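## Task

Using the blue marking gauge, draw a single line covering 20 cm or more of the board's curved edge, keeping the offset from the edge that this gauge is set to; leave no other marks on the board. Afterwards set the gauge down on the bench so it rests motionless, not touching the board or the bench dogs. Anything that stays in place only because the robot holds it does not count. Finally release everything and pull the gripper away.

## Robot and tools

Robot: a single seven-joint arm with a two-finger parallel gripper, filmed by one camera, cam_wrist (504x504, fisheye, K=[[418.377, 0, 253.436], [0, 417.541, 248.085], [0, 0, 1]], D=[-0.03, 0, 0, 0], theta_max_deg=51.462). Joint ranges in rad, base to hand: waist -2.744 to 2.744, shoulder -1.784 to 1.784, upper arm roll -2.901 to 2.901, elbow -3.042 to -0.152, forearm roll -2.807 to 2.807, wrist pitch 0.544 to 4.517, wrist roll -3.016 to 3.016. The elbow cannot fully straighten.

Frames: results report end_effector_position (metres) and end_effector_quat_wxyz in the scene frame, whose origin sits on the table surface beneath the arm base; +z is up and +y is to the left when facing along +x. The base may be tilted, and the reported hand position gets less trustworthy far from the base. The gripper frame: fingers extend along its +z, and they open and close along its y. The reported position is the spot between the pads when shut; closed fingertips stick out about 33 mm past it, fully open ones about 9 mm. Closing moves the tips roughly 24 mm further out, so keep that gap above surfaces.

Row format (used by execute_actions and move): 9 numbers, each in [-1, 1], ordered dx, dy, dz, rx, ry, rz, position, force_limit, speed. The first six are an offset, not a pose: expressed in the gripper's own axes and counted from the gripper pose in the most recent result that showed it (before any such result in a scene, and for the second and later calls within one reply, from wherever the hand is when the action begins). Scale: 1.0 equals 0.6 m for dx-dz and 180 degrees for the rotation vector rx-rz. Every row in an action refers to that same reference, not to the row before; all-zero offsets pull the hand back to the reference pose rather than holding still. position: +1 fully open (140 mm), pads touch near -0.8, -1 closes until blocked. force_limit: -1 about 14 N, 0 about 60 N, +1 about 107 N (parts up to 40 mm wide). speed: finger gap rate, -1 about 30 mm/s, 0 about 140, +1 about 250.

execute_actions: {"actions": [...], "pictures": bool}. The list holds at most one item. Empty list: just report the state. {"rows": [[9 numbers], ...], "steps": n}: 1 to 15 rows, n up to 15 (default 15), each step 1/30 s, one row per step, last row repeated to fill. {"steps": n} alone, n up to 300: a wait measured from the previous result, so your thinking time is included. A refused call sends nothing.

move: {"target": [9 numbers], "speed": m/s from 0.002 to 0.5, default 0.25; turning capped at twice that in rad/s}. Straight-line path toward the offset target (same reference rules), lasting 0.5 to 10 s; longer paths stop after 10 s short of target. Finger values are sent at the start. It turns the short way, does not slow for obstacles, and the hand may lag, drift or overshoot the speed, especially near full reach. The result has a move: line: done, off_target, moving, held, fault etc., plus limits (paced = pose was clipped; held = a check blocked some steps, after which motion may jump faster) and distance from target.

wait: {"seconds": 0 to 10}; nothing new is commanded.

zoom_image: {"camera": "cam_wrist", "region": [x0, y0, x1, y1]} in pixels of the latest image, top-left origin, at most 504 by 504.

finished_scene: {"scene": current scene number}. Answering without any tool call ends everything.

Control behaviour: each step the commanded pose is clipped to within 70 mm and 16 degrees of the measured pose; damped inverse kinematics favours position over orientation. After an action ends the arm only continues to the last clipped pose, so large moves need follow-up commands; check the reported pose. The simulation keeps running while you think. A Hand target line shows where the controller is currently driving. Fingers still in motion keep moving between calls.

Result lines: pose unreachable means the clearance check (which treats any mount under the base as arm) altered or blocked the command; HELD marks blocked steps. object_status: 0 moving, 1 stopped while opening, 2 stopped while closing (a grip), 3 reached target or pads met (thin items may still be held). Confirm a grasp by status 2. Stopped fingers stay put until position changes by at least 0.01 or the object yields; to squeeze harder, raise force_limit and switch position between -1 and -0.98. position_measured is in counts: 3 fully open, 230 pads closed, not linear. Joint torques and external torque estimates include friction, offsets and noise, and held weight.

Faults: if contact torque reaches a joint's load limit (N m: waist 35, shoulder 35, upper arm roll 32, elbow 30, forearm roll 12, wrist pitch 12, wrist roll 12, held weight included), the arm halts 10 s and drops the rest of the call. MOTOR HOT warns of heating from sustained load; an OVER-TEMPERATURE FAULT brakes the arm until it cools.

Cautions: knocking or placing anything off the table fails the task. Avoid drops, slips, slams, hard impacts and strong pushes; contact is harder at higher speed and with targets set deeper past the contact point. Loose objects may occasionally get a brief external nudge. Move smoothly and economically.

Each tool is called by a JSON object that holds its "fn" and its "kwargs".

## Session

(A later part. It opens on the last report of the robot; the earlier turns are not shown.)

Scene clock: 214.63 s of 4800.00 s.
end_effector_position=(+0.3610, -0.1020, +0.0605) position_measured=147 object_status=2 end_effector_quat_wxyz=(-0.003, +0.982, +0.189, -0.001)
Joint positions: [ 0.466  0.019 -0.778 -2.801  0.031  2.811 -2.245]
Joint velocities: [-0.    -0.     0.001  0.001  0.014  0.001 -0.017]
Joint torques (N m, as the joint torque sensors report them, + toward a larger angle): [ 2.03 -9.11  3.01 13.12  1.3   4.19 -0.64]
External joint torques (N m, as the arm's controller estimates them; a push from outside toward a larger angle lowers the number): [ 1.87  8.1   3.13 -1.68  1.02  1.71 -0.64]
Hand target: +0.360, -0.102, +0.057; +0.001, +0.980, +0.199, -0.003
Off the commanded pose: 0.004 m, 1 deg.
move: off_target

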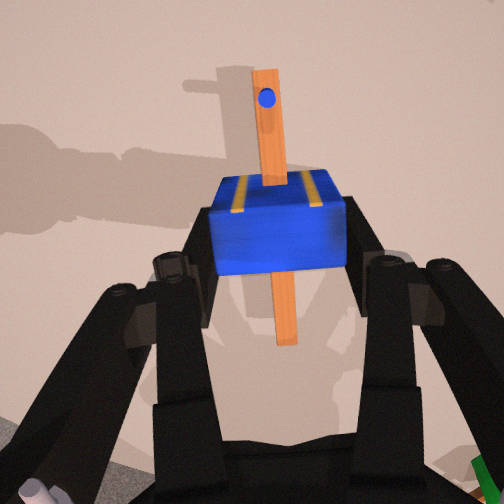

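Contact with bench. Release and retreat.

{"fn": "move", "kwargs": {"target": [0, 0, 0, 0, 0, 0, 0.4, 0.5, -0.4], "speed": 0.01}}

{"fn": "move", "kwargs": {"target": [0.1, 0, -0.4, 0, 0, 0, 0.4, 0.5, -0.4], "speed": 0.1}}

Scene clock: 220.37 s of 4800.00 s.
end_effector_position=(+0.3612, -0.1021, +0.0607) position_measured=78 object_status=3 end_effector_quat_wxyz=(-0.003, +0.982, +0.189, -0.000)
Joint positions: [ 0.466  0.018 -0.779 -2.801  0.033  2.811 -2.248]
Joint velocities: [-0.     0.002  0.002  0.001 -0.001  0.     0.001]
Joint torques (N m, as the joint torque sensors report them, + toward a larger angle): [ -0.23 -16.4    0.    14.43  -0.11   2.65   0.04]
External joint torques (N m, as the arm's controller estimates them; a push from outside toward a larger angle lowers the number): [-0.41  0.79  0.09 -0.45 -0.39  0.16  0.04]
Hand target: +0.361, -0.102, +0.061; -0.003, +0.982, +0.189, -0.001
Off the commanded pose: 0.000 m, 0 deg.
After step 90, 2.03 s passed at rest.
move: done

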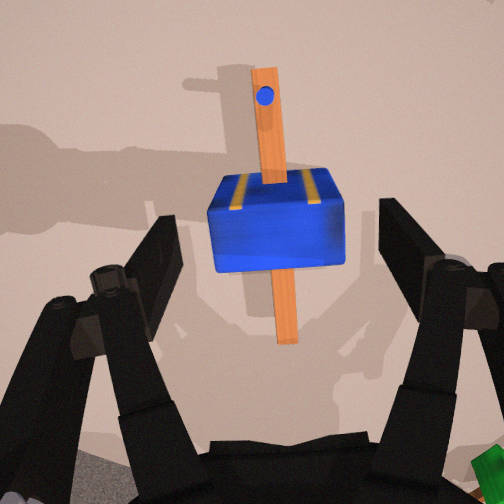

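Scene clock: 223.43 s of 4800.00 s.
end_effector_position=(+0.4206, -0.0816, +0.2976) position_measured=78 object_status=3 end_effector_quat_wxyz=(-0.006, +0.982, +0.191, +0.000)
Joint positions: [ 0.321 -0.42  -0.515 -2.425 -0.222  2.04  -1.962]
Joint velocities: [ 0.001 -0.001  0.001  0.     0.    -0.011  0.001]
Joint torques (N m, as the joint torque sensors report them, + toward a larger angle): [ -0.24 -14.02   6.32  24.46   1.62   2.28   0.15]
External joint torques (N m, as the arm's controller estimates them; a push from outside toward a larger angle lowers the number): [-0.41  0.24  0.88  1.09  0.81 -0.23  0.15]
Hand target: +0.420, -0.081, +0.299; -0.007, +0.982, +0.189, -0.000
Off the commanded pose: 0.005 m, 0 deg.
move: off_target

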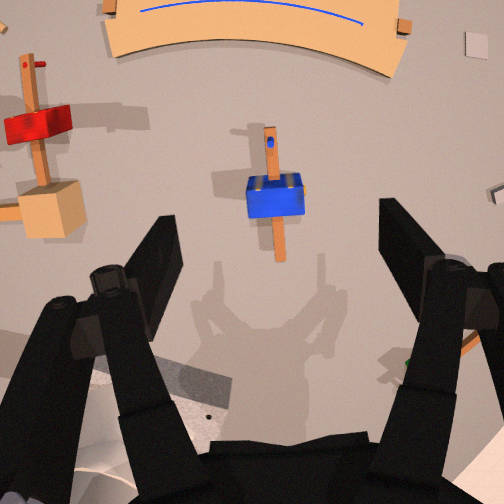

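{"fn": "finished_scene", "kwargs": {"scene": 2}}

The scene is finished: the task was done.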